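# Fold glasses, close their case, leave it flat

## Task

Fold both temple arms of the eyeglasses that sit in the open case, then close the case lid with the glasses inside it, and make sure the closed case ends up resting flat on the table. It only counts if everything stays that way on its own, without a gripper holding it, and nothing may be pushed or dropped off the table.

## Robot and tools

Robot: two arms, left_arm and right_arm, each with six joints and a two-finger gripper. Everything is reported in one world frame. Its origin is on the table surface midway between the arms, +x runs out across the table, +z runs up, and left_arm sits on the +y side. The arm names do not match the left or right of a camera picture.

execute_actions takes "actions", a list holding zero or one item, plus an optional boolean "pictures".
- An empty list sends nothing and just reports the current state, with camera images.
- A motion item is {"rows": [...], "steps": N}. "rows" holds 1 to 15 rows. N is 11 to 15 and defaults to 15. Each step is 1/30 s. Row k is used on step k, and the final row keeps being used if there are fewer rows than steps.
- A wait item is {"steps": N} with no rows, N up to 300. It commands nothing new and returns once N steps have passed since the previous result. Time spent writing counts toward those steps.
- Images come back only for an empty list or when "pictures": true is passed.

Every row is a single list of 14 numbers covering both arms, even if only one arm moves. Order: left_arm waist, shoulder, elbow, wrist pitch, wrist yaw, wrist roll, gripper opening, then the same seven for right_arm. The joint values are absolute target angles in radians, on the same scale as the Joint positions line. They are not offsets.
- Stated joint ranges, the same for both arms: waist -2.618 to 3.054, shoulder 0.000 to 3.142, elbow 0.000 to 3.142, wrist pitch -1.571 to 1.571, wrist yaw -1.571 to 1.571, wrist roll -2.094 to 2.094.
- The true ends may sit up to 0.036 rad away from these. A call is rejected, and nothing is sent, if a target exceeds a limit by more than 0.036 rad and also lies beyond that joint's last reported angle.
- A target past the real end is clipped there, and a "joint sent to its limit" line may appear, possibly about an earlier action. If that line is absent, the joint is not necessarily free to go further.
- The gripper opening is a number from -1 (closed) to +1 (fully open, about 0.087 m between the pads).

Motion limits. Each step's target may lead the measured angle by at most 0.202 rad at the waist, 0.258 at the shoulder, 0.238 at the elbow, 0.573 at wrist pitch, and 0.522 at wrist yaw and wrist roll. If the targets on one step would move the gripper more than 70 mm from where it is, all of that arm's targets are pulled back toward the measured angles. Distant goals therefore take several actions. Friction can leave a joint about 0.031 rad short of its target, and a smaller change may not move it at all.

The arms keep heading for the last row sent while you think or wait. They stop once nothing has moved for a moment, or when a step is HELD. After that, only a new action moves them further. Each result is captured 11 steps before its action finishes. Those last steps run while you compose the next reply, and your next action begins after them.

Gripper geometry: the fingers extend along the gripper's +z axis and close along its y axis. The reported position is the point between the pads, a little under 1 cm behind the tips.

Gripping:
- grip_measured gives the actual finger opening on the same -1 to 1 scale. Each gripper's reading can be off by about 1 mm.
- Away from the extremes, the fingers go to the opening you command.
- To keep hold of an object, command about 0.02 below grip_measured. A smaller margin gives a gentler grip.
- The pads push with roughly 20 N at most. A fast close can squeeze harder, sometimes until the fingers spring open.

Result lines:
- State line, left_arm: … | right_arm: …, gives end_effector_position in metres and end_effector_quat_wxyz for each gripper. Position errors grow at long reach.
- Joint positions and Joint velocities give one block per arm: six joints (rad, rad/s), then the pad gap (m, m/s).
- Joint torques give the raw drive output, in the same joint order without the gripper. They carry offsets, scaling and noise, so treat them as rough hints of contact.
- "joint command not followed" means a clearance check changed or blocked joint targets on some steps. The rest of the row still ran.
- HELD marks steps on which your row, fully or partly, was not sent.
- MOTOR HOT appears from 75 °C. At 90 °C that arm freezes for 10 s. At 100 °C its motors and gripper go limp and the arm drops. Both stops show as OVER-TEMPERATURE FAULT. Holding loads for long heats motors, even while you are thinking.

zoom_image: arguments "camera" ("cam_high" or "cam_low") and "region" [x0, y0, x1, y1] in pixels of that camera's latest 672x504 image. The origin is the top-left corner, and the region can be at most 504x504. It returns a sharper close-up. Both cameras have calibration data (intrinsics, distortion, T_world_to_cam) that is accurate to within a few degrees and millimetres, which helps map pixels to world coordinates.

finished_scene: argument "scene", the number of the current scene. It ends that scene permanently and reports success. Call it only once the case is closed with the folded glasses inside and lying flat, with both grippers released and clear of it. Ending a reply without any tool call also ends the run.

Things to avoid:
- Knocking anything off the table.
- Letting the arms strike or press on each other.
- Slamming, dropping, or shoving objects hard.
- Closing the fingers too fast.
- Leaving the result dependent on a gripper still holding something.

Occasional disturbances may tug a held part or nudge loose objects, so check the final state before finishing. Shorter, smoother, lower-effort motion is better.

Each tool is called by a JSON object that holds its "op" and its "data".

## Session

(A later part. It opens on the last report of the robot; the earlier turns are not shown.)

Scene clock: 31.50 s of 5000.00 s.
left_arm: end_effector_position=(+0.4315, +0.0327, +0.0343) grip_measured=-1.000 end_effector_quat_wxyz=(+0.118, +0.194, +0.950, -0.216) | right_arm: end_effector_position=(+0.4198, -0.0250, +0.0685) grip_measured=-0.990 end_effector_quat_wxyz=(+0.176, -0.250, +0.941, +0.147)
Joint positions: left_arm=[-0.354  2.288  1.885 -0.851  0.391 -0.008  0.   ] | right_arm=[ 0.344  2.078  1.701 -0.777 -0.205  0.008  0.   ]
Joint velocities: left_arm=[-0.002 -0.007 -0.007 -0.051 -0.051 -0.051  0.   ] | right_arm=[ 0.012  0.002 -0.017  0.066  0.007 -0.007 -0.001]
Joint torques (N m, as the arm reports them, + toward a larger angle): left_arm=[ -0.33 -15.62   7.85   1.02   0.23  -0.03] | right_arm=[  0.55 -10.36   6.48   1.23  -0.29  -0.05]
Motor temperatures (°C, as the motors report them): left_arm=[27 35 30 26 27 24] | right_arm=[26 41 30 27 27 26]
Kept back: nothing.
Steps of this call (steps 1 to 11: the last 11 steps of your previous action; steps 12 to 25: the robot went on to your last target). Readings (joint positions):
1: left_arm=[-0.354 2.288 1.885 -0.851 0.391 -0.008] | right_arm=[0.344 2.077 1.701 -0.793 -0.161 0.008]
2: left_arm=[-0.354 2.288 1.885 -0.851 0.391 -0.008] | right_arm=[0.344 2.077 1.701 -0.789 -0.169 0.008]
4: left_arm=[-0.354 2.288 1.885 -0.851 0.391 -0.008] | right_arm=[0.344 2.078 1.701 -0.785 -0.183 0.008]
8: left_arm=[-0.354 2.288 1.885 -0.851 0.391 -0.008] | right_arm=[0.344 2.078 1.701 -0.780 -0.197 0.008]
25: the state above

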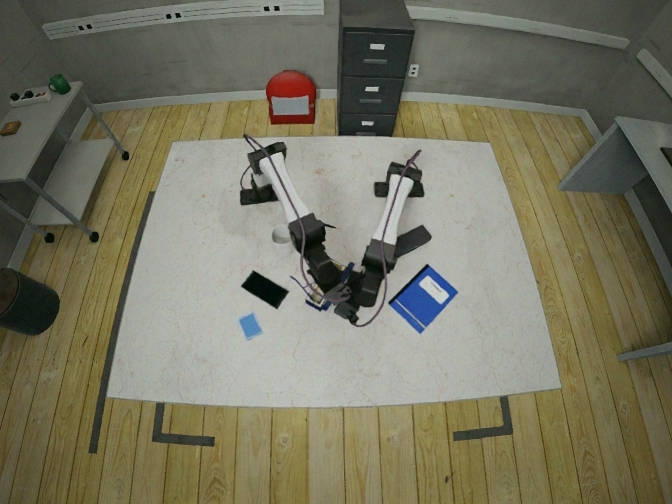

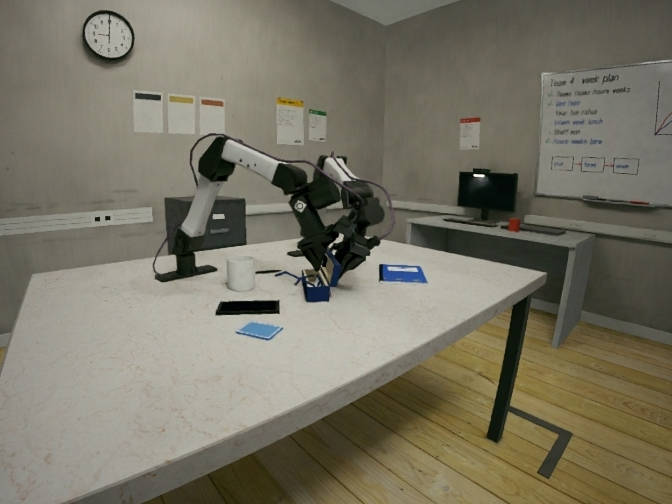

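{"op": "execute_actions", "data": {"actions": [{"rows":[[-0.36,2.27,1.89,-0.85,0.4,0,-1,0.3,1.85,1.69,-1.0,0,0,-1]]}]}}

{"op": "execute_actions", "data": {"actions": [{"rows":[[-0.36,2.27,1.89,-0.85,0.4,0,-1,0.1,1.9,1.66,-1.12,0,0,-1]]}]}}

{"op": "execute_actions", "data": {"actions": [{"rows":[[-0.36,2.27,1.89,-0.85,0.4,0,-1,0.1,2.08,1.66,-1.12,0,0,-1]]}]}}

{"op": "execute_actions", "data": {"actions": [{"steps":25}], "pictures": true}}

{"op": "zoom_image", "data": {"camera": "cam_low", "region": [240, 220, 380, 320]}}

{"op": "zoom_image", "data": {"camera": "cam_high", "region": [250, 230, 370, 320]}}

Scene clock: 32.43 s of 5000.00 s.
left_arm: end_effector_position=(+0.4314, +0.0324, +0.0343) grip_measured=-1.000 end_effector_quat_wxyz=(+0.118, +0.195, +0.949, -0.216) | right_arm: end_effector_position=(+0.4068, -0.0575, +0.1025) grip_measured=-0.990 end_effector_quat_wxyz=(+0.180, -0.234, +0.950, +0.100)
Joint positions: left_arm=[-0.354  2.288  1.885 -0.851  0.391 -0.008  0.   ] | right_arm=[ 0.329  1.967  1.689 -0.891 -0.112  0.008  0.   ]
Joint velocities: left_arm=[-0.017 -0.022 -0.002 -0.051 -0.051 -0.007  0.   ] | right_arm=[-0.198 -1.175  0.002 -0.857  0.755 -0.007 -0.001]
Joint torques (N m, as the arm reports them, + toward a larger angle): left_arm=[ -0.36 -15.51   7.9    1.01   0.2   -0.04] | right_arm=[ -1.03 -16.28   7.46   1.17   0.03  -0.02]
Motor temperatures (°C, as the motors report them): left_arm=[27 36 30 26 27 24] | right_arm=[26 41 30 27 27 26]
Steps of this call (steps 1 to 15: the robot went on to your last target; steps 16 to 24: nothing new was sent; steps 25 to 28: the first 4 steps of this action). Readings (joint positions):
25: left_arm=[-0.354 2.288 1.885 -0.851 0.391 -0.008] | right_arm=[0.343 2.064 1.700 -0.791 -0.185 0.008]
26: left_arm=[-0.354 2.288 1.885 -0.851 0.391 -0.008] | right_arm=[0.341 2.040 1.693 -0.825 -0.160 0.008]
28: the state above

Scene clock: 32.93 s of 5000.00 s.
left_arm: end_effector_position=(+0.4314, +0.0324, +0.0343) grip_measured=-1.000 end_effector_quat_wxyz=(+0.118, +0.195, +0.949, -0.216) | right_arm: end_effector_position=(+0.4058, -0.1465, +0.1375) grip_measured=-0.990 end_effector_quat_wxyz=(+0.178, -0.151, +0.972, +0.038)
Joint positions: left_arm=[-0.354  2.288  1.885 -0.851  0.391 -0.008  0.   ] | right_arm=[ 0.17   1.856  1.689 -1.039 -0.021  0.004  0.   ]
Joint velocities: left_arm=[ 0.002 -0.002  0.002 -0.007  0.022  0.051  0.   ] | right_arm=[-1.336  0.344  0.022 -0.403  0.198  0.022  0.   ]
Joint torques (N m, as the arm reports them, + toward a larger angle): left_arm=[ -0.3  -15.67   7.86   1.04   0.23  -0.04] | right_arm=[ 0.98 -8.93  5.12  0.87 -0.06  0.01]
Motor temperatures (°C, as the motors report them): left_arm=[27 36 30 26 27 24] | right_arm=[26 41 30 27 27 26]
Steps of this call (steps 1 to 11: the last 11 steps of your previous action; steps 12 to 15: the first 4 steps of this action). Readings (joint positions):
12: left_arm=[-0.354 2.288 1.885 -0.851 0.391 -0.008] | right_arm=[0.289 1.833 1.689 -0.991 -0.022 0.006]
13: left_arm=[-0.354 2.288 1.885 -0.851 0.391 -0.008] | right_arm=[0.260 1.837 1.689 -1.007 -0.025 0.005]
15: the state above

Scene clock: 33.43 s of 5000.00 s.
left_arm: end_effector_position=(+0.4314, +0.0324, +0.0343) grip_measured=-1.000 end_effector_quat_wxyz=(+0.118, +0.195, +0.949, -0.216) | right_arm: end_effector_position=(+0.3972, -0.1842, +0.0803) grip_measured=-0.990 end_effector_quat_wxyz=(+0.073, -0.113, +0.991, +0.008)
Joint positions: left_arm=[-0.354  2.288  1.885 -0.851  0.391 -0.008  0.   ] | right_arm=[ 0.092  2.004  1.685 -1.105  0.001  0.004  0.   ]
Joint velocities: left_arm=[-0.007  0.017 -0.002 -0.022  0.007 -0.051  0.   ] | right_arm=[-0.012  1.175 -0.012 -0.037  0.051 -0.037 -0.001]
Joint torques (N m, as the arm reports them, + toward a larger angle): left_arm=[ -0.26 -15.63   7.87   1.04   0.22  -0.03] | right_arm=[  0.54 -11.59   5.07   0.53   0.    -0.02]
Motor temperatures (°C, as the motors report them): left_arm=[27 36 30 26 27 24] | right_arm=[26 41 30 27 27 26]
Steps of this call (steps 1 to 11: the last 11 steps of your previous action; steps 12 to 15: the first 4 steps of this action). Readings (joint positions):
12: left_arm=[-0.354 2.288 1.885 -0.851 0.391 -0.008] | right_arm=[0.092 1.904 1.682 -1.111 0.001 0.004]
13: left_arm=[-0.354 2.288 1.885 -0.851 0.391 -0.008] | right_arm=[0.092 1.929 1.685 -1.107 0.001 0.004]
15: the state above

Scene clock: 34.27 s of 5000.00 s.
left_arm: end_effector_position=(+0.4314, +0.0324, +0.0343) grip_measured=-1.000 end_effector_quat_wxyz=(+0.118, +0.195, +0.949, -0.216) | right_arm: end_effector_position=(+0.3836, -0.1874, +0.0440) grip_measured=-0.990 end_effector_quat_wxyz=(+0.011, -0.113, +0.993, +0.001)
Joint positions: left_arm=[-0.354  2.288  1.885 -0.851  0.391 -0.008  0.   ] | right_arm=[ 0.092  2.094  1.663 -1.118  0.001  0.004  0.   ]
Joint velocities: left_arm=[-0.002 -0.012 -0.017  0.022  0.051  0.066  0.   ] | right_arm=[ 0.002 -0.002 -0.002 -0.022  0.037 -0.066  0.001]
Joint torques (N m, as the arm reports them, + toward a larger angle): left_arm=[ -0.3  -15.65   7.86   1.03   0.21  -0.04] | right_arm=[  0.62 -13.83   6.48   0.39  -0.01  -0.01]
Motor temperatures (°C, as the motors report them): left_arm=[27 36 30 26 27 24] | right_arm=[26 41 30 27 27 26]
Kept back: nothing.
Steps of this call (steps 1 to 11: the last 11 steps of your previous action; steps 12 to 25: the robot went on to your last target). Readings (joint positions):
1: left_arm=[-0.354 2.288 1.885 -0.851 0.391 -0.008] | right_arm=[0.092 2.040 1.683 -1.105 0.001 0.004]
2: left_arm=[-0.354 2.288 1.885 -0.851 0.391 -0.008] | right_arm=[0.092 2.067 1.678 -1.105 0.001 0.004]
4: left_arm=[-0.354 2.288 1.885 -0.851 0.391 -0.008] | right_arm=[0.092 2.094 1.666 -1.110 0.001 0.004]
8: left_arm=[-0.354 2.288 1.885 -0.851 0.391 -0.008] | right_arm=[0.092 2.094 1.663 -1.118 0.001 0.004]
25: the state above

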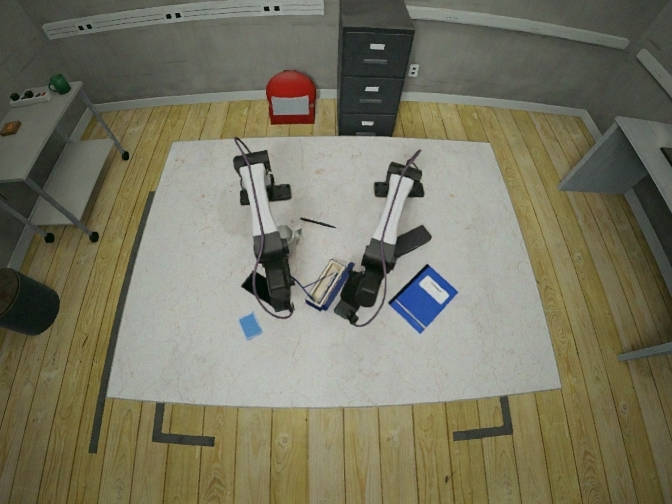

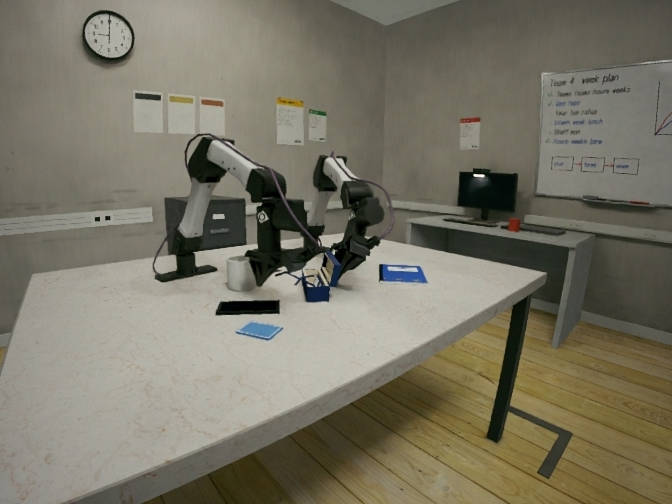

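Region (240, 220, 380, 320) of cam_low's 672x504 image, scaled by 3.600, with more detail than that image has; it fills the top 360 rows of this view, and the rest is white.

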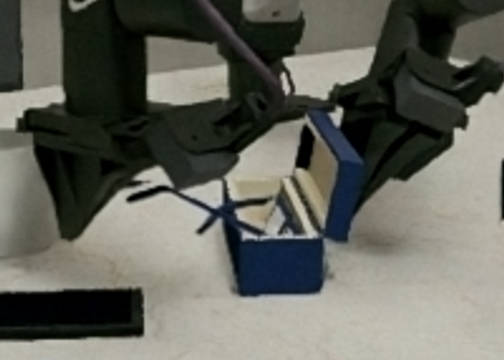

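Region (250, 230, 370, 320) of cam_high's 672x504 image, scaled by 4.200, with more detail than that image has; it fills the top 378 rows of this view, and the rest is white.

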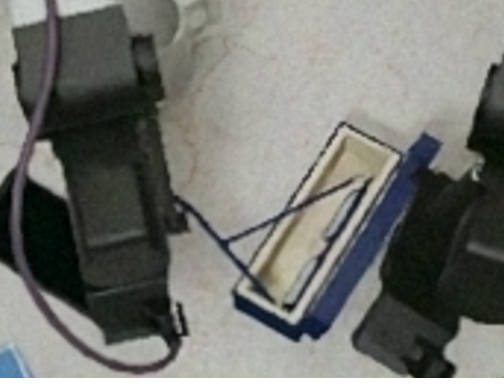

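{"op": "execute_actions", "data": {"actions": [{"rows":[[-0.36,2.27,1.89,-0.85,0.4,0,-1,0.1,1.9,1.7,-1.0,0,-0.5,0]]}]}}

{"op": "execute_actions", "data": {"actions": [{"rows":[[-0.36,2.27,1.89,-0.85,0.4,0,-1,0.235,1.9,1.7,-1.0,0,-0.5,0]]}]}}

{"op": "execute_actions", "data": {"actions": [{"rows":[[-0.36,2.27,1.89,-0.85,0.4,0,-1,0.235,2.06,1.7,-1.0,0,-0.5,0]]}]}}

{"op": "execute_actions", "data": {"actions": [{"steps":25}], "pictures": true}}

{"op": "zoom_image", "data": {"camera": "cam_low", "region": [240, 220, 380, 320]}}

Scene clock: 35.43 s of 5000.00 s.
left_arm: end_effector_position=(+0.4314, +0.0324, +0.0343) grip_measured=-1.000 end_effector_quat_wxyz=(+0.118, +0.195, +0.949, -0.216) | right_arm: end_effector_position=(+0.4046, -0.1936, +0.0806) grip_measured=-0.013 end_effector_quat_wxyz=(+0.088, -0.243, +0.966, -0.002)
Joint positions: left_arm=[-0.354  2.288  1.885 -0.851  0.391 -0.008  0.   ] | right_arm=[ 0.092  1.989  1.663 -1.069  0.001 -0.261  0.043]
Joint velocities: left_arm=[-0.002  0.002  0.002 -0.022 -0.022 -0.095  0.   ] | right_arm=[-0.027 -1.121  0.125  0.388 -0.051 -1.546  0.021]
Joint torques (N m, as the arm reports them, + toward a larger angle): left_arm=[ -0.31 -15.63   7.87   1.03   0.22  -0.04] | right_arm=[  0.63 -13.8    9.07   0.76   0.01   0.  ]
Motor temperatures (°C, as the motors report them): left_arm=[27 37 30 26 27 24] | right_arm=[26 42 30 27 27 26]
Steps of this call (steps 1 to 15: the robot went on to your last target; steps 16 to 31: nothing new was sent; steps 32 to 35: the first 4 steps of this action). Readings (joint positions):
32: left_arm=[-0.354 2.288 1.885 -0.851 0.391 -0.008] | right_arm=[0.092 2.081 1.662 -1.109 0.001 -0.061]
33: left_arm=[-0.354 2.288 1.885 -0.851 0.391 -0.008] | right_arm=[0.092 2.060 1.662 -1.100 0.001 -0.136]
35: the state above

Scene clock: 35.93 s of 5000.00 s.
left_arm: end_effector_position=(+0.4314, +0.0324, +0.0343) grip_measured=-1.000 end_effector_quat_wxyz=(+0.118, +0.195, +0.949, -0.216) | right_arm: end_effector_position=(+0.4260, -0.1554, +0.1345) grip_measured=+0.000 end_effector_quat_wxyz=(+0.190, -0.389, +0.901, -0.019)
Joint positions: left_arm=[-0.354  2.288  1.885 -0.851  0.391 -0.008  0.   ] | right_arm=[ 0.194  1.883  1.701 -1.005  0.009 -0.483  0.044]
Joint velocities: left_arm=[-0.002  0.012  0.002  0.007 -0.037 -0.007  0.   ] | right_arm=[ 0.926 -0.017  0.007 -0.022 -0.022 -0.051  0.   ]
Joint torques (N m, as the arm reports them, + toward a larger angle): left_arm=[ -0.29 -15.62   7.86   1.03   0.22  -0.04] | right_arm=[-1.16 -9.65  7.22  1.09 -0.02  0.02]
Motor temperatures (°C, as the motors report them): left_arm=[27 37 30 26 27 24] | right_arm=[26 42 30 27 27 26]
Steps of this call (steps 1 to 11: the last 11 steps of your previous action; steps 12 to 15: the first 4 steps of this action). Readings (joint positions):
12: left_arm=[-0.354 2.288 1.885 -0.851 0.391 -0.008] | right_arm=[0.104 1.883 1.701 -1.005 0.007 -0.476]
13: left_arm=[-0.354 2.288 1.885 -0.851 0.391 -0.008] | right_arm=[0.128 1.883 1.701 -1.005 0.011 -0.478]
15: the state above

Scene clock: 36.43 s of 5000.00 s.
left_arm: end_effector_position=(+0.4314, +0.0324, +0.0343) grip_measured=-1.000 end_effector_quat_wxyz=(+0.118, +0.195, +0.949, -0.216) | right_arm: end_effector_position=(+0.4255, -0.1319, +0.0976) grip_measured=+0.000 end_effector_quat_wxyz=(+0.152, -0.419, +0.895, -0.008)
Joint positions: left_arm=[-0.354  2.288  1.885 -0.851  0.391 -0.008  0.   ] | right_arm=[ 0.244  1.987  1.713 -0.991 -0.001 -0.493  0.044]
Joint velocities: left_arm=[-0.017 -0.022  0.002  0.037  0.007 -0.037  0.   ] | right_arm=[-0.002  1.013 -0.002  0.007  0.051  0.007 -0.   ]
Joint torques (N m, as the arm reports them, + toward a larger angle): left_arm=[ -0.25 -15.63   7.88   1.02   0.22  -0.03] | right_arm=[ -0.62 -11.04   6.32   0.88  -0.03  -0.04]
Motor temperatures (°C, as the motors report them): left_arm=[27 37 30 26 27 24] | right_arm=[26 42 30 27 27 26]
Steps of this call (steps 1 to 11: the last 11 steps of your previous action; steps 12 to 15: the first 4 steps of this action). Readings (joint positions):
12: left_arm=[-0.354 2.288 1.885 -0.851 0.391 -0.008] | right_arm=[0.244 1.898 1.705 -1.006 -0.001 -0.493]
13: left_arm=[-0.354 2.288 1.885 -0.851 0.391 -0.008] | right_arm=[0.244 1.921 1.712 -0.999 -0.001 -0.493]
15: the state above

Scene clock: 37.27 s of 5000.00 s.
left_arm: end_effector_position=(+0.4314, +0.0324, +0.0343) grip_measured=-1.000 end_effector_quat_wxyz=(+0.118, +0.195, +0.949, -0.216) | right_arm: end_effector_position=(+0.4191, -0.1345, +0.0614) grip_measured=+0.000 end_effector_quat_wxyz=(+0.102, -0.422, +0.901, -0.005)
Joint positions: left_arm=[-0.354  2.288  1.885 -0.851  0.391 -0.008  0.   ] | right_arm=[ 0.244  2.073  1.706 -1.    -0.001 -0.493  0.044]
Joint velocities: left_arm=[ 0.007 -0.017 -0.012 -0.007 -0.007 -0.007  0.   ] | right_arm=[-0.017 -0.007 -0.002 -0.007 -0.022 -0.051 -0.001]
Joint torques (N m, as the arm reports them, + toward a larger angle): left_arm=[ -0.29 -15.63   7.85   1.03   0.22  -0.04] | right_arm=[ -0.66 -13.87   6.52   0.72  -0.01  -0.01]
Motor temperatures (°C, as the motors report them): left_arm=[27 37 30 26 27 24] | right_arm=[26 42 30 27 27 26]
Kept back: nothing.
Steps of this call (steps 1 to 11: the last 11 steps of your previous action; steps 12 to 25: the robot went on to your last target). Readings (joint positions):
1: left_arm=[-0.354 2.288 1.885 -0.851 0.391 -0.008] | right_arm=[0.244 2.019 1.713 -0.991 -0.001 -0.493]
2: left_arm=[-0.354 2.288 1.885 -0.851 0.391 -0.008] | right_arm=[0.244 2.046 1.713 -0.992 -0.001 -0.493]
4: left_arm=[-0.354 2.288 1.885 -0.851 0.391 -0.008] | right_arm=[0.244 2.072 1.709 -0.995 -0.001 -0.493]
8: left_arm=[-0.354 2.288 1.885 -0.851 0.391 -0.008] | right_arm=[0.244 2.073 1.706 -1.000 -0.001 -0.493]
25: the state above

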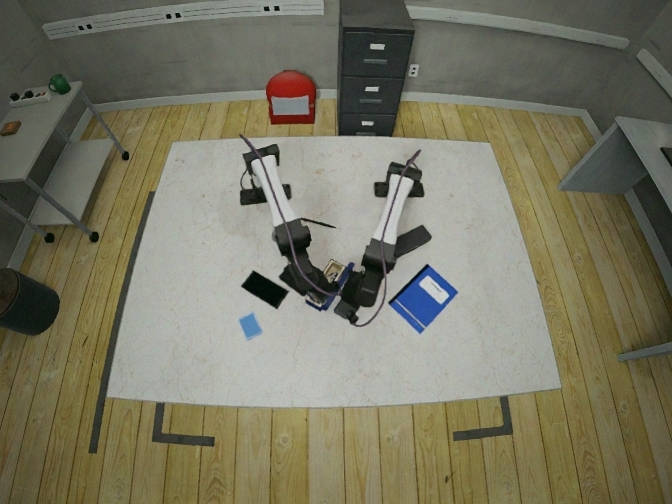

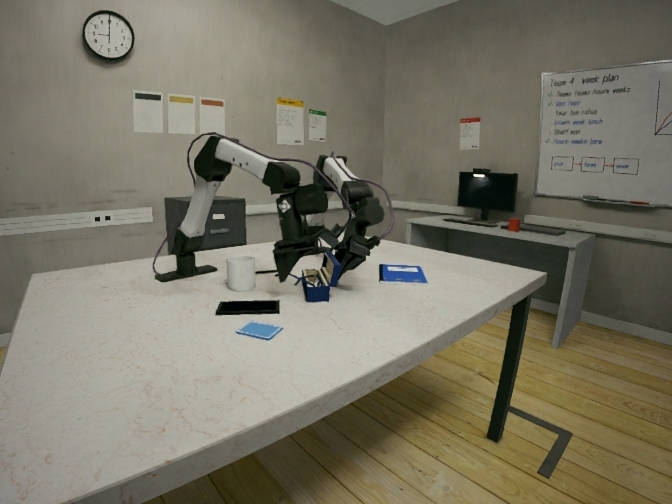

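Region (240, 220, 380, 320) of cam_low's 672x504 image, scaled by 3.600, with more detail than that image has; it fills the top 360 rows of this view, and the rest is white.

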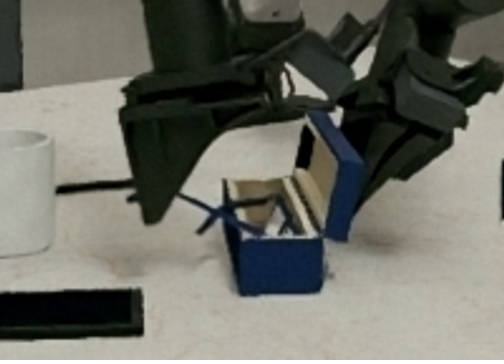

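{"op": "execute_actions", "data": {"actions": [{"rows":[[-0.36,2.27,1.89,-0.85,0.4,0,-1,0.235,2.06,1.7,-1.0,0,-0.5,-0.6],[-0.36,2.27,1.89,-0.85,0.4,0,-1,0.235,2.06,1.7,-1.0,0,-0.5,-0.6],[-0.36,2.27,1.89,-0.85,0.4,0,-1,0.235,2.06,1.7,-1.0,0,-0.5,-0.6],[-0.36,2.27,1.89,-0.85,0.4,0,-1,0.235,2.06,1.7,-1.0,0,-0.5,-0.6],[-0.36,2.27,1.89,-0.85,0.4,0,-1,0.235,2.06,1.7,-1.0,0,-0.5,-0.85],[-0.36,2.27,1.89,-0.85,0.4,0,-1,0.235,2.06,1.7,-1.0,0,-0.5,-0.85],[-0.36,2.27,1.89,-0.85,0.4,0,-1,0.235,2.06,1.7,-1.0,0,-0.5,-0.85],[-0.36,2.27,1.89,-0.85,0.4,0,-1,0.235,2.06,1.7,-1.0,0,-0.5,-1]]}]}}

{"op": "execute_actions", "data": {"actions": [{"rows":[[-0.36,2.27,1.89,-0.85,0.4,0,-1,0.26,1.99,1.7,-0.95,0,-0.5,-1]]}]}}

{"op": "execute_actions", "data": {"actions": [{"rows":[[-0.36,2.27,1.89,-0.85,0.4,0,-1,0.3,1.95,1.7,-0.86,0,-0.5,-1]]}]}}

{"op": "execute_actions", "data": {"actions": [{"steps":25}], "pictures": true}}

{"op": "zoom_image", "data": {"camera": "cam_low", "region": [240, 220, 380, 320]}}

Scene clock: 38.23 s of 5000.00 s.
left_arm: end_effector_position=(+0.4314, +0.0324, +0.0343) grip_measured=-1.000 end_effector_quat_wxyz=(+0.118, +0.195, +0.949, -0.216) | right_arm: end_effector_position=(+0.4191, -0.1345, +0.0614) grip_measured=-0.594 end_effector_quat_wxyz=(+0.102, -0.422, +0.901, -0.005)
Joint positions: left_arm=[-0.354  2.288  1.885 -0.851  0.391 -0.008  0.   ] | right_arm=[ 0.244  2.073  1.706 -1.    -0.001 -0.493  0.018]
Joint velocities: left_arm=[ 0.007  0.007 -0.017 -0.066 -0.066 -0.007  0.   ] | right_arm=[ 0.002 -0.017 -0.007 -0.007  0.066 -0.007 -0.009]
Joint torques (N m, as the arm reports them, + toward a larger angle): left_arm=[ -0.3  -15.64   7.85   1.03   0.22  -0.04] | right_arm=[ -0.5  -13.82   6.49   0.77  -0.03  -0.03]
Motor temperatures (°C, as the motors report them): left_arm=[27 38 31 26 27 24] | right_arm=[26 43 30 27 27 26]
Steps of this call (steps 1 to 15: the robot went on to your last target; steps 16 to 25: nothing new was sent; steps 26 to 29: the first 4 steps of this action). Readings (joint positions):
26: left_arm=[-0.354 2.288 1.885 -0.851 0.391 -0.008] | right_arm=[0.244 2.073 1.706 -1.000 -0.001 -0.493]
27: left_arm=[-0.354 2.288 1.885 -0.851 0.391 -0.008] | right_arm=[0.244 2.073 1.706 -1.000 -0.001 -0.493]
29: the state above

Scene clock: 38.73 s of 5000.00 s.
left_arm: end_effector_position=(+0.4314, +0.0324, +0.0343) grip_measured=-1.000 end_effector_quat_wxyz=(+0.118, +0.195, +0.949, -0.216) | right_arm: end_effector_position=(+0.4232, -0.1316, +0.0768) grip_measured=-0.917 end_effector_quat_wxyz=(+0.128, -0.423, +0.897, -0.007)
Joint positions: left_arm=[-0.354  2.288  1.885 -0.851  0.391 -0.008  0.   ] | right_arm=[ 0.247  2.033  1.705 -0.986 -0.    -0.493  0.004]
Joint velocities: left_arm=[-0.002  0.002  0.012  0.051 -0.022  0.007  0.   ] | right_arm=[ 0.022 -0.403 -0.002  0.168 -0.022 -0.007 -0.   ]
Joint torques (N m, as the arm reports them, + toward a larger angle): left_arm=[ -0.26 -15.63   7.85   1.02   0.22  -0.04] | right_arm=[  0.89 -14.24   6.7    0.94  -0.05  -0.01]
Motor temperatures (°C, as the motors report them): left_arm=[27 38 31 26 27 24] | right_arm=[26 43 30 27 27 26]
Steps of this call (steps 1 to 11: the last 11 steps of your previous action; steps 12 to 15: the first 4 steps of this action). Readings (joint positions):
12: left_arm=[-0.354 2.288 1.885 -0.851 0.391 -0.008] | right_arm=[0.245 2.067 1.706 -0.996 -0.000 -0.493]
13: left_arm=[-0.354 2.288 1.885 -0.851 0.391 -0.008] | right_arm=[0.246 2.059 1.705 -0.994 -0.000 -0.493]
15: the state above

Scene clock: 39.23 s of 5000.00 s.
left_arm: end_effector_position=(+0.4314, +0.0324, +0.0343) grip_measured=-1.000 end_effector_quat_wxyz=(+0.118, +0.195, +0.949, -0.216) | right_arm: end_effector_position=(+0.4359, -0.1128, +0.1006) grip_measured=-0.917 end_effector_quat_wxyz=(+0.187, -0.432, +0.882, -0.008)
Joint positions: left_arm=[-0.354  2.288  1.885 -0.851  0.391 -0.008  0.   ] | right_arm=[ 0.278  1.982  1.705 -0.917  0.002 -0.494  0.004]
Joint velocities: left_arm=[ 0.012 -0.002 -0.002 -0.007  0.022  0.007  0.   ] | right_arm=[ 0.281 -0.168  0.002  0.315  0.051  0.007 -0.   ]
Joint torques (N m, as the arm reports them, + toward a larger angle): left_arm=[ -0.28 -15.62   7.82   1.03   0.22  -0.04] | right_arm=[  0.44 -14.25   6.92   1.1   -0.03  -0.01]
Motor temperatures (°C, as the motors report them): left_arm=[27 38 31 26 27 24] | right_arm=[26 43 30 27 27 26]
Steps of this call (steps 1 to 11: the last 11 steps of your previous action; steps 12 to 15: the first 4 steps of this action). Readings (joint positions):
12: left_arm=[-0.354 2.288 1.885 -0.851 0.391 -0.008] | right_arm=[0.253 1.995 1.705 -0.954 0.001 -0.493]
13: left_arm=[-0.354 2.288 1.885 -0.851 0.391 -0.008] | right_arm=[0.259 1.993 1.705 -0.941 0.002 -0.493]
15: the state above

Scene clock: 40.07 s of 5000.00 s.
left_arm: end_effector_position=(+0.4314, +0.0324, +0.0343) grip_measured=-1.000 end_effector_quat_wxyz=(+0.118, +0.195, +0.949, -0.216) | right_arm: end_effector_position=(+0.4384, -0.1021, +0.1069) grip_measured=-0.917 end_effector_quat_wxyz=(+0.205, -0.439, +0.874, -0.007)
Joint positions: left_arm=[-0.354  2.288  1.885 -0.851  0.391 -0.008  0.   ] | right_arm=[ 0.297  1.971  1.705 -0.891  0.002 -0.495  0.004]
Joint velocities: left_arm=[-0.002 -0.002 -0.017 -0.007  0.022  0.037  0.   ] | right_arm=[-0.002  0.002  0.002  0.007 -0.066 -0.051  0.   ]
Joint torques (N m, as the arm reports them, + toward a larger angle): left_arm=[ -0.24 -15.65   7.85   1.02   0.21  -0.04] | right_arm=[  0.29 -14.09   6.99   1.37  -0.06   0.03]
Motor temperatures (°C, as the motors report them): left_arm=[27 38 31 26 27 24] | right_arm=[26 44 30 27 27 26]
Kept back: nothing.
Steps of this call (steps 1 to 11: the last 11 steps of your previous action; steps 12 to 25: the robot went on to your last target). Readings (joint positions):
1: left_arm=[-0.354 2.288 1.885 -0.851 0.391 -0.008] | right_arm=[0.286 1.977 1.705 -0.909 0.002 -0.494]
2: left_arm=[-0.354 2.288 1.885 -0.851 0.391 -0.008] | right_arm=[0.292 1.974 1.705 -0.903 0.002 -0.494]
4: left_arm=[-0.354 2.288 1.885 -0.851 0.391 -0.008] | right_arm=[0.297 1.971 1.705 -0.895 0.002 -0.495]
8: left_arm=[-0.354 2.288 1.885 -0.851 0.391 -0.008] | right_arm=[0.297 1.971 1.705 -0.892 0.002 -0.495]
25: the state above

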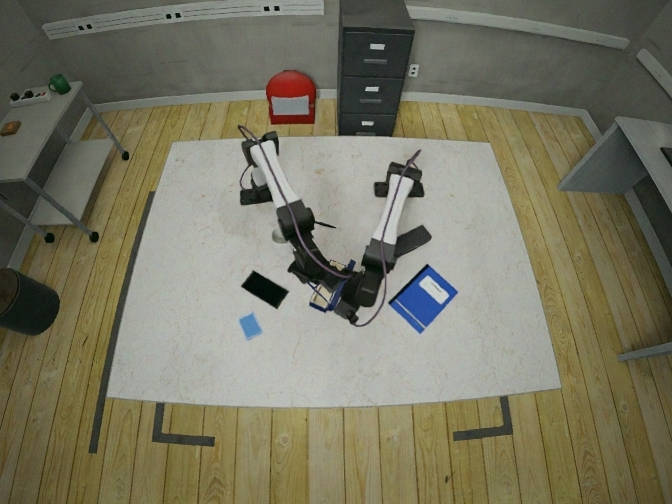

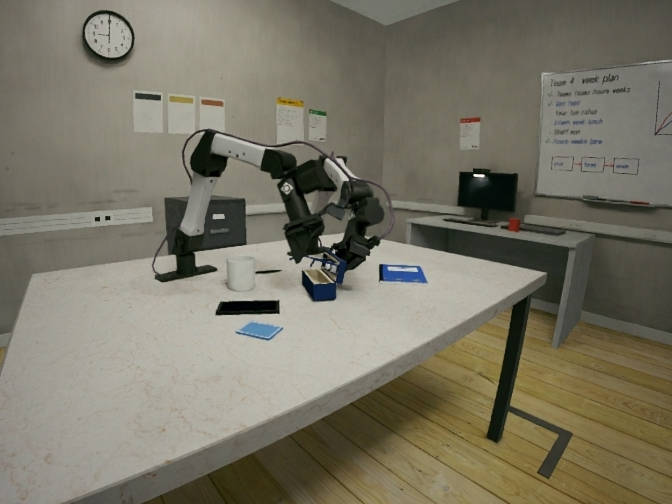

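Region (240, 220, 380, 320) of cam_low's 672x504 image, scaled by 3.600, with more detail than that image has; it fills the top 360 rows of this view, and the rest is white.

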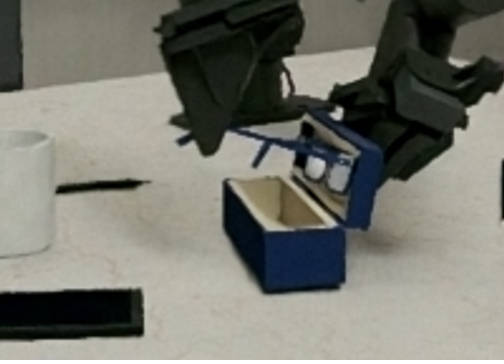

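{"op": "execute_actions", "data": {"actions": [{"rows":[[-0.36,2.27,1.89,-0.85,0.4,0,-1,0.26,1.93,1.7,-1.0,0,-0.5,-1]]}]}}

{"op": "execute_actions", "data": {"actions": [{"rows":[[-0.36,2.27,1.89,-0.85,0.4,0,-1,0.26,1.93,1.7,-1.0,0,-0.5,-0.921]]}]}}

{"op": "execute_actions", "data": {"actions": [{"steps":30}], "pictures": true}}

{"op": "zoom_image", "data": {"camera": "cam_low", "region": [240, 220, 380, 320]}}

Scene clock: 40.70 s of 5000.00 s.
left_arm: end_effector_position=(+0.4314, +0.0324, +0.0343) grip_measured=-1.000 end_effector_quat_wxyz=(+0.118, +0.195, +0.949, -0.216) | right_arm: end_effector_position=(+0.4283, -0.1158, +0.1076) grip_measured=-0.917 end_effector_quat_wxyz=(+0.181, -0.433, +0.883, -0.008)
Joint positions: left_arm=[-0.354  2.288  1.885 -0.851  0.391 -0.008  0.   ] | right_arm=[ 0.278  1.961  1.705 -0.951  0.002 -0.495  0.004]
Joint velocities: left_arm=[ 0.007  0.007  0.007  0.007  0.066 -0.007  0.   ] | right_arm=[-0.188 -0.1    0.007 -0.344  0.051 -0.022 -0.001]
Joint torques (N m, as the arm reports them, + toward a larger angle): left_arm=[ -0.31 -15.62   7.88   1.02   0.22  -0.03] | right_arm=[ -0.49 -14.05   6.73   1.05  -0.03   0.02]
Motor temperatures (°C, as the motors report them): left_arm=[27 39 31 26 27 24] | right_arm=[26 44 30 27 27 26]
Steps of this call (steps 1 to 15: the robot went on to your last target; steps 16 to 19: the first 4 steps of this action). Readings (joint positions):
16: left_arm=[-0.354 2.288 1.885 -0.851 0.391 -0.008] | right_arm=[0.295 1.970 1.705 -0.901 0.002 -0.495]
17: left_arm=[-0.354 2.288 1.885 -0.851 0.391 -0.008] | right_arm=[0.291 1.967 1.705 -0.920 0.002 -0.495]
19: the state above

Scene clock: 41.20 s of 5000.00 s.
left_arm: end_effector_position=(+0.4314, +0.0324, +0.0343) grip_measured=-1.000 end_effector_quat_wxyz=(+0.118, +0.195, +0.949, -0.216) | right_arm: end_effector_position=(+0.4208, -0.1249, +0.1099) grip_measured=-0.916 end_effector_quat_wxyz=(+0.166, -0.429, +0.888, -0.008)
Joint positions: left_arm=[-0.354  2.288  1.885 -0.851  0.391 -0.008  0.   ] | right_arm=[ 0.266  1.95   1.705 -0.992  0.002 -0.495  0.004]
Joint velocities: left_arm=[-0.012 -0.007  0.002 -0.022  0.066 -0.037  0.   ] | right_arm=[-0.002  0.002 -0.017  0.022 -0.051 -0.037  0.   ]
Joint torques (N m, as the arm reports them, + toward a larger angle): left_arm=[ -0.3  -15.63   7.82   1.03   0.23  -0.03] | right_arm=[ -0.32 -13.54   6.98   0.93  -0.05   0.03]
Motor temperatures (°C, as the motors report them): left_arm=[27 39 31 26 27 24] | right_arm=[26 44 30 27 27 26]
Steps of this call (steps 1 to 11: the last 11 steps of your previous action; steps 12 to 15: the first 4 steps of this action). Readings (joint positions):
12: left_arm=[-0.354 2.288 1.885 -0.851 0.391 -0.008] | right_arm=[0.266 1.950 1.705 -0.992 0.002 -0.495]
13: left_arm=[-0.354 2.288 1.885 -0.851 0.391 -0.008] | right_arm=[0.266 1.950 1.705 -0.992 0.002 -0.495]
15: the state above

Scene clock: 42.20 s of 5000.00 s.
left_arm: end_effector_position=(+0.4314, +0.0324, +0.0343) grip_measured=-1.000 end_effector_quat_wxyz=(+0.118, +0.195, +0.949, -0.216) | right_arm: end_effector_position=(+0.4205, -0.1250, +0.1099) grip_measured=-0.916 end_effector_quat_wxyz=(+0.165, -0.429, +0.888, -0.008)
Joint positions: left_arm=[-0.354  2.288  1.885 -0.851  0.391 -0.008  0.   ] | right_arm=[ 0.266  1.95   1.705 -0.994  0.002 -0.495  0.004]
Joint velocities: left_arm=[-0.002  0.017 -0.007 -0.022  0.022  0.037  0.   ] | right_arm=[ 0.027  0.002  0.017 -0.037 -0.037  0.037 -0.002]
Joint torques (N m, as the arm reports them, + toward a larger angle): left_arm=[ -0.29 -15.62   7.84   1.03   0.21  -0.04] | right_arm=[ -0.31 -13.51   6.89   0.91  -0.07   0.01]
Motor temperatures (°C, as the motors report them): left_arm=[27 39 31 26 27 24] | right_arm=[26 44 30 27 27 26]
Kept back: nothing.
Steps of this call (steps 1 to 11: the last 11 steps of your previous action; steps 12 to 15: the robot went on to your last target; steps 16 to 30: nothing new was sent). Readings (joint positions):
1: left_arm=[-0.354 2.288 1.885 -0.851 0.391 -0.008] | right_arm=[0.266 1.950 1.705 -0.993 0.002 -0.495]
2: left_arm=[-0.354 2.288 1.885 -0.851 0.391 -0.008] | right_arm=[0.266 1.950 1.705 -0.993 0.002 -0.495]
4: left_arm=[-0.354 2.288 1.885 -0.851 0.391 -0.008] | right_arm=[0.266 1.950 1.705 -0.993 0.002 -0.495]
8: left_arm=[-0.354 2.288 1.885 -0.851 0.391 -0.008] | right_arm=[0.266 1.950 1.705 -0.993 0.002 -0.495]
30: the state above
All arms were judged still, so your last target was given up. Only a new action makes them travel on or press farther. Fingers that are still opening or closing keep moving.

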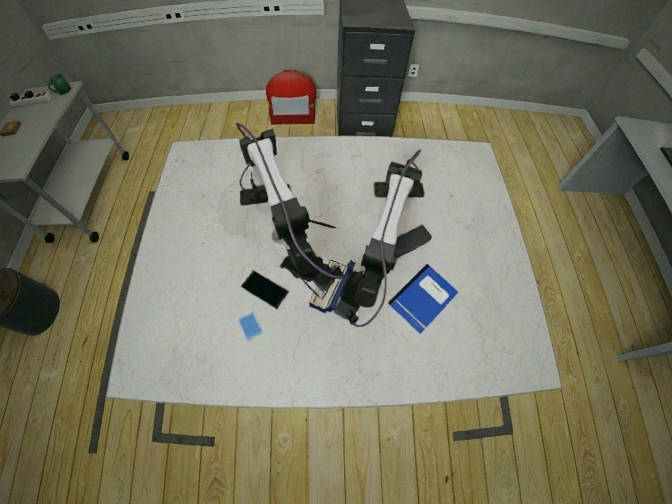

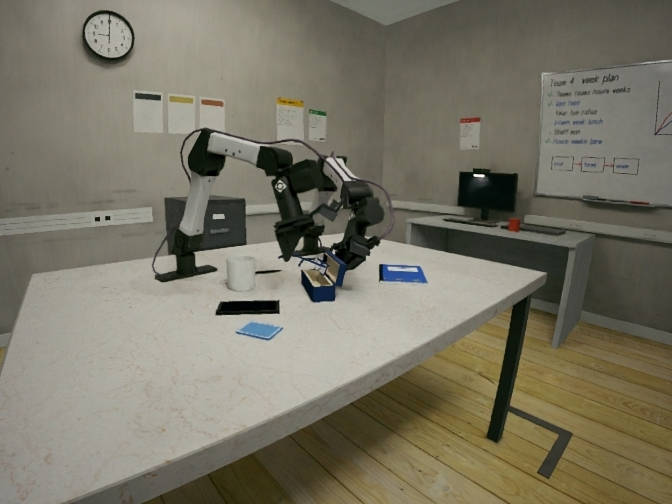

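Region (240, 220, 380, 320) of cam_low's 672x504 image, scaled by 3.600, with more detail than that image has; it fills the top 360 rows of this view, and the rest is white.

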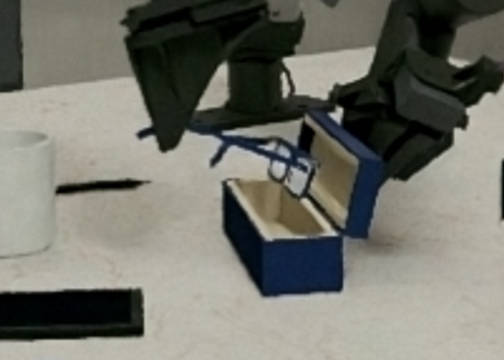

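{"op": "execute_actions", "data": {"actions": [{"rows":[[-0.36,2.27,1.89,-0.85,0.4,0,-1,0.26,1.93,1.7,-1.0,0,-0.5,-0.917]]}]}}

{"op": "execute_actions", "data": {"actions": [{"steps":30}], "pictures": true}}

{"op": "zoom_image", "data": {"camera": "cam_low", "region": [240, 220, 380, 320]}}

Scene clock: 42.90 s of 5000.00 s.
left_arm: end_effector_position=(+0.4314, +0.0324, +0.0343) grip_measured=-1.000 end_effector_quat_wxyz=(+0.118, +0.195, +0.949, -0.216) | right_arm: end_effector_position=(+0.4205, -0.1250, +0.1099) grip_measured=-0.914 end_effector_quat_wxyz=(+0.165, -0.429, +0.888, -0.008)
Joint positions: left_arm=[-0.354  2.288  1.885 -0.851  0.391 -0.008  0.   ] | right_arm=[ 0.266  1.95   1.705 -0.994  0.002 -0.495  0.004]
Joint velocities: left_arm=[-0.002 -0.002  0.017 -0.007 -0.022  0.095  0.   ] | right_arm=[-0.027  0.002 -0.017  0.022 -0.051 -0.051 -0.   ]
Joint torques (N m, as the arm reports them, + toward a larger angle): left_arm=[ -0.3  -15.62   7.84   1.03   0.23  -0.04] | right_arm=[ -0.32 -13.49   6.85   0.92  -0.06   0.02]
Motor temperatures (°C, as the motors report them): left_arm=[27 39 31 26 27 24] | right_arm=[26 45 31 27 27 26]
Steps of this call (steps 1 to 17: nothing new was sent; steps 18 to 21: the first 4 steps of this action). Readings (joint positions):
18: left_arm=[-0.354 2.288 1.885 -0.851 0.391 -0.008] | right_arm=[0.266 1.950 1.705 -0.994 0.002 -0.495]
19: left_arm=[-0.354 2.288 1.885 -0.851 0.391 -0.008] | right_arm=[0.266 1.950 1.705 -0.994 0.002 -0.495]
21: the state above

Scene clock: 43.90 s of 5000.00 s.
left_arm: end_effector_position=(+0.4314, +0.0324, +0.0343) grip_measured=-1.000 end_effector_quat_wxyz=(+0.118, +0.195, +0.949, -0.216) | right_arm: end_effector_position=(+0.4205, -0.1250, +0.1099) grip_measured=-0.914 end_effector_quat_wxyz=(+0.165, -0.429, +0.888, -0.008)
Joint positions: left_arm=[-0.354  2.288  1.885 -0.851  0.391 -0.008  0.   ] | right_arm=[ 0.266  1.95   1.705 -0.994  0.002 -0.495  0.004]
Joint velocities: left_arm=[ 0.002 -0.022  0.007  0.022 -0.007  0.066  0.   ] | right_arm=[-0.002 -0.012 -0.017  0.007 -0.037  0.007  0.001]
Joint torques (N m, as the arm reports them, + toward a larger angle): left_arm=[ -0.33 -15.64   7.84   1.03   0.22  -0.03] | right_arm=[ -0.4  -13.44   6.93   0.93  -0.06   0.02]
Motor temperatures (°C, as the motors report them): left_arm=[27 39 31 26 27 24] | right_arm=[26 45 31 27 27 26]
Kept back: nothing.
Steps of this call (steps 1 to 11: the last 11 steps of your previous action; steps 12 to 15: the robot went on to your last target; steps 16 to 30: nothing new was sent). Readings (joint positions):
1: left_arm=[-0.354 2.288 1.885 -0.851 0.391 -0.008] | right_arm=[0.266 1.950 1.705 -0.994 0.002 -0.495]
2: left_arm=[-0.354 2.288 1.885 -0.851 0.391 -0.008] | right_arm=[0.266 1.950 1.705 -0.994 0.002 -0.495]
4: left_arm=[-0.354 2.288 1.885 -0.851 0.391 -0.008] | right_arm=[0.266 1.950 1.705 -0.994 0.002 -0.495]
8: left_arm=[-0.354 2.288 1.885 -0.851 0.391 -0.008] | right_arm=[0.266 1.950 1.705 -0.994 0.002 -0.495]
30: the state above
All arms were judged still, so your last target was given up. Only a new action makes them travel on or press farther. Fingers that are still opening or closing keep moving.

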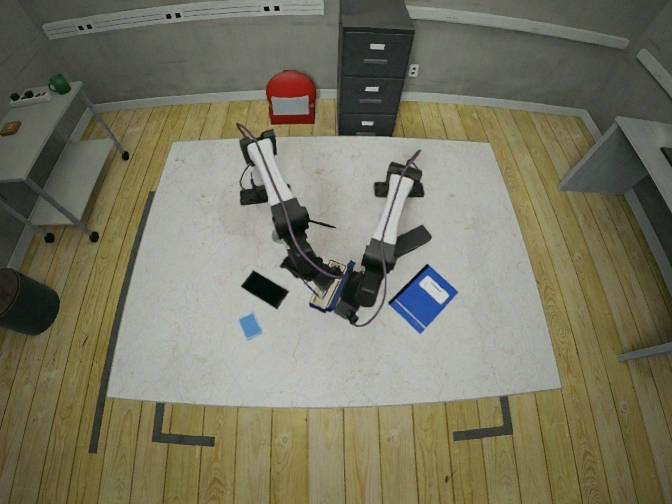

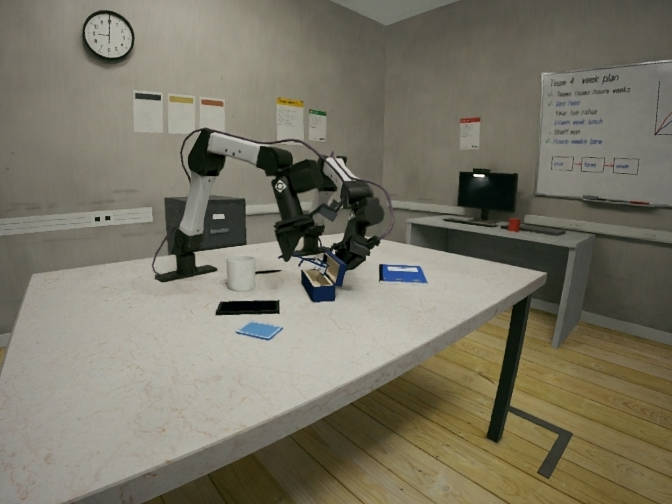

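Region (240, 220, 380, 320) of cam_low's 672x504 image, scaled by 3.600, with more detail than that image has; it fills the top 360 rows of this view, and the rest is white.

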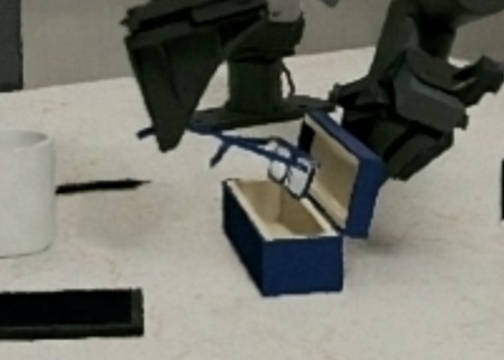

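{"op": "execute_actions", "data": {"actions": [{"rows":[[-0.36,2.27,1.89,-0.85,0.4,0,-1,0.26,1.93,1.7,-1.0,0,-0.5,-0.913]]}]}}

{"op": "execute_actions", "data": {"actions": [{"steps":30}], "pictures": true}}

{"op": "zoom_image", "data": {"camera": "cam_low", "region": [240, 220, 380, 320]}}

Scene clock: 44.30 s of 5000.00 s.
left_arm: end_effector_position=(+0.4314, +0.0324, +0.0343) grip_measured=-1.000 end_effector_quat_wxyz=(+0.118, +0.195, +0.949, -0.216) | right_arm: end_effector_position=(+0.4205, -0.1250, +0.1099) grip_measured=-0.911 end_effector_quat_wxyz=(+0.165, -0.429, +0.888, -0.008)
Joint positions: left_arm=[-0.354  2.288  1.885 -0.851  0.391 -0.008  0.   ] | right_arm=[ 0.266  1.95   1.705 -0.994  0.002 -0.495  0.004]
Joint velocities: left_arm=[ 0.002 -0.017  0.002 -0.007 -0.007 -0.081  0.   ] | right_arm=[-0.012 -0.002  0.012 -0.037 -0.037 -0.007  0.001]
Joint torques (N m, as the arm reports them, + toward a larger angle): left_arm=[ -0.28 -15.66   7.86   1.03   0.22  -0.03] | right_arm=[ -0.37 -13.44   6.96   0.93  -0.04  -0.01]
Motor temperatures (°C, as the motors report them): left_arm=[27 40 31 26 27 24] | right_arm=[26 45 31 27 27 26]
Steps of this call (steps 1 to 8: nothing new was sent; steps 9 to 12: the first 4 steps of this action). Readings (joint positions):
9: left_arm=[-0.354 2.288 1.885 -0.851 0.391 -0.008] | right_arm=[0.266 1.950 1.705 -0.994 0.002 -0.495]
10: left_arm=[-0.354 2.288 1.885 -0.851 0.391 -0.008] | right_arm=[0.266 1.950 1.705 -0.994 0.002 -0.495]
12: the state above

Scene clock: 45.30 s of 5000.00 s.
left_arm: end_effector_position=(+0.4314, +0.0324, +0.0343) grip_measured=-1.000 end_effector_quat_wxyz=(+0.118, +0.195, +0.949, -0.216) | right_arm: end_effector_position=(+0.4205, -0.1250, +0.1099) grip_measured=-0.911 end_effector_quat_wxyz=(+0.165, -0.429, +0.888, -0.008)
Joint positions: left_arm=[-0.354  2.288  1.885 -0.851  0.391 -0.008  0.   ] | right_arm=[ 0.266  1.95   1.705 -0.994  0.002 -0.495  0.004]
Joint velocities: left_arm=[-0.017 -0.007  0.002 -0.022  0.007  0.095  0.   ] | right_arm=[-0.007 -0.017  0.017 -0.081  0.007  0.066 -0.   ]
Joint torques (N m, as the arm reports them, + toward a larger angle): left_arm=[ -0.3  -15.65   7.84   1.02   0.22  -0.04] | right_arm=[ -0.22 -13.5    6.95   0.92  -0.06   0.01]
Motor temperatures (°C, as the motors report them): left_arm=[27 40 31 26 27 24] | right_arm=[26 46 31 27 27 26]
Kept back: nothing.
Steps of this call (steps 1 to 11: the last 11 steps of your previous action; steps 12 to 15: the robot went on to your last target; steps 16 to 30: nothing new was sent). Readings (joint positions):
1: left_arm=[-0.354 2.288 1.885 -0.851 0.391 -0.008] | right_arm=[0.266 1.950 1.705 -0.994 0.002 -0.495]
2: left_arm=[-0.354 2.288 1.885 -0.851 0.391 -0.008] | right_arm=[0.266 1.950 1.705 -0.994 0.002 -0.495]
4: left_arm=[-0.354 2.288 1.885 -0.851 0.391 -0.008] | right_arm=[0.266 1.950 1.705 -0.994 0.002 -0.495]
8: left_arm=[-0.354 2.288 1.885 -0.851 0.391 -0.008] | right_arm=[0.266 1.950 1.705 -0.994 0.002 -0.495]
30: the state above
All arms were judged still, so your last target was given up. Only a new action makes them travel on or press farther. Fingers that are still opening or closing keep moving.

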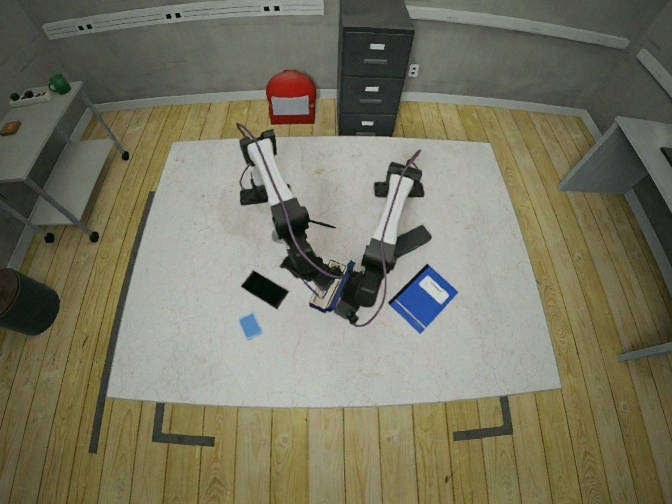

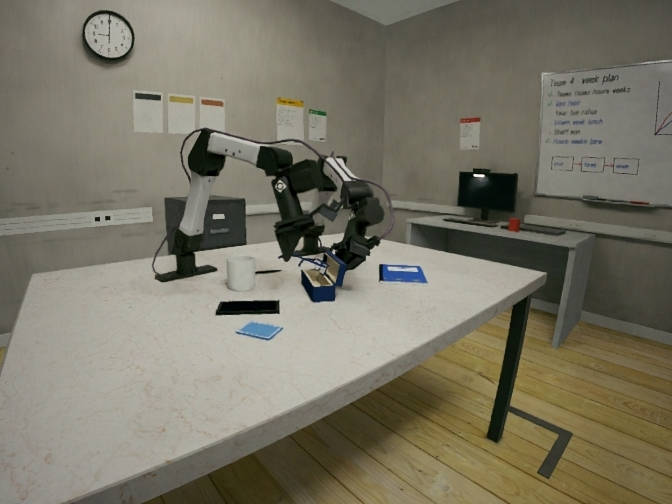

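Region (240, 220, 380, 320) of cam_low's 672x504 image, scaled by 3.600, with more detail than that image has; it fills the top 360 rows of this view, and the rest is white.

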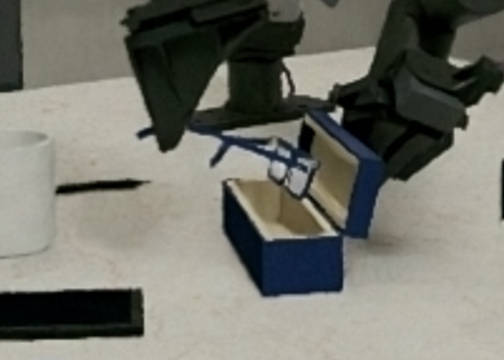

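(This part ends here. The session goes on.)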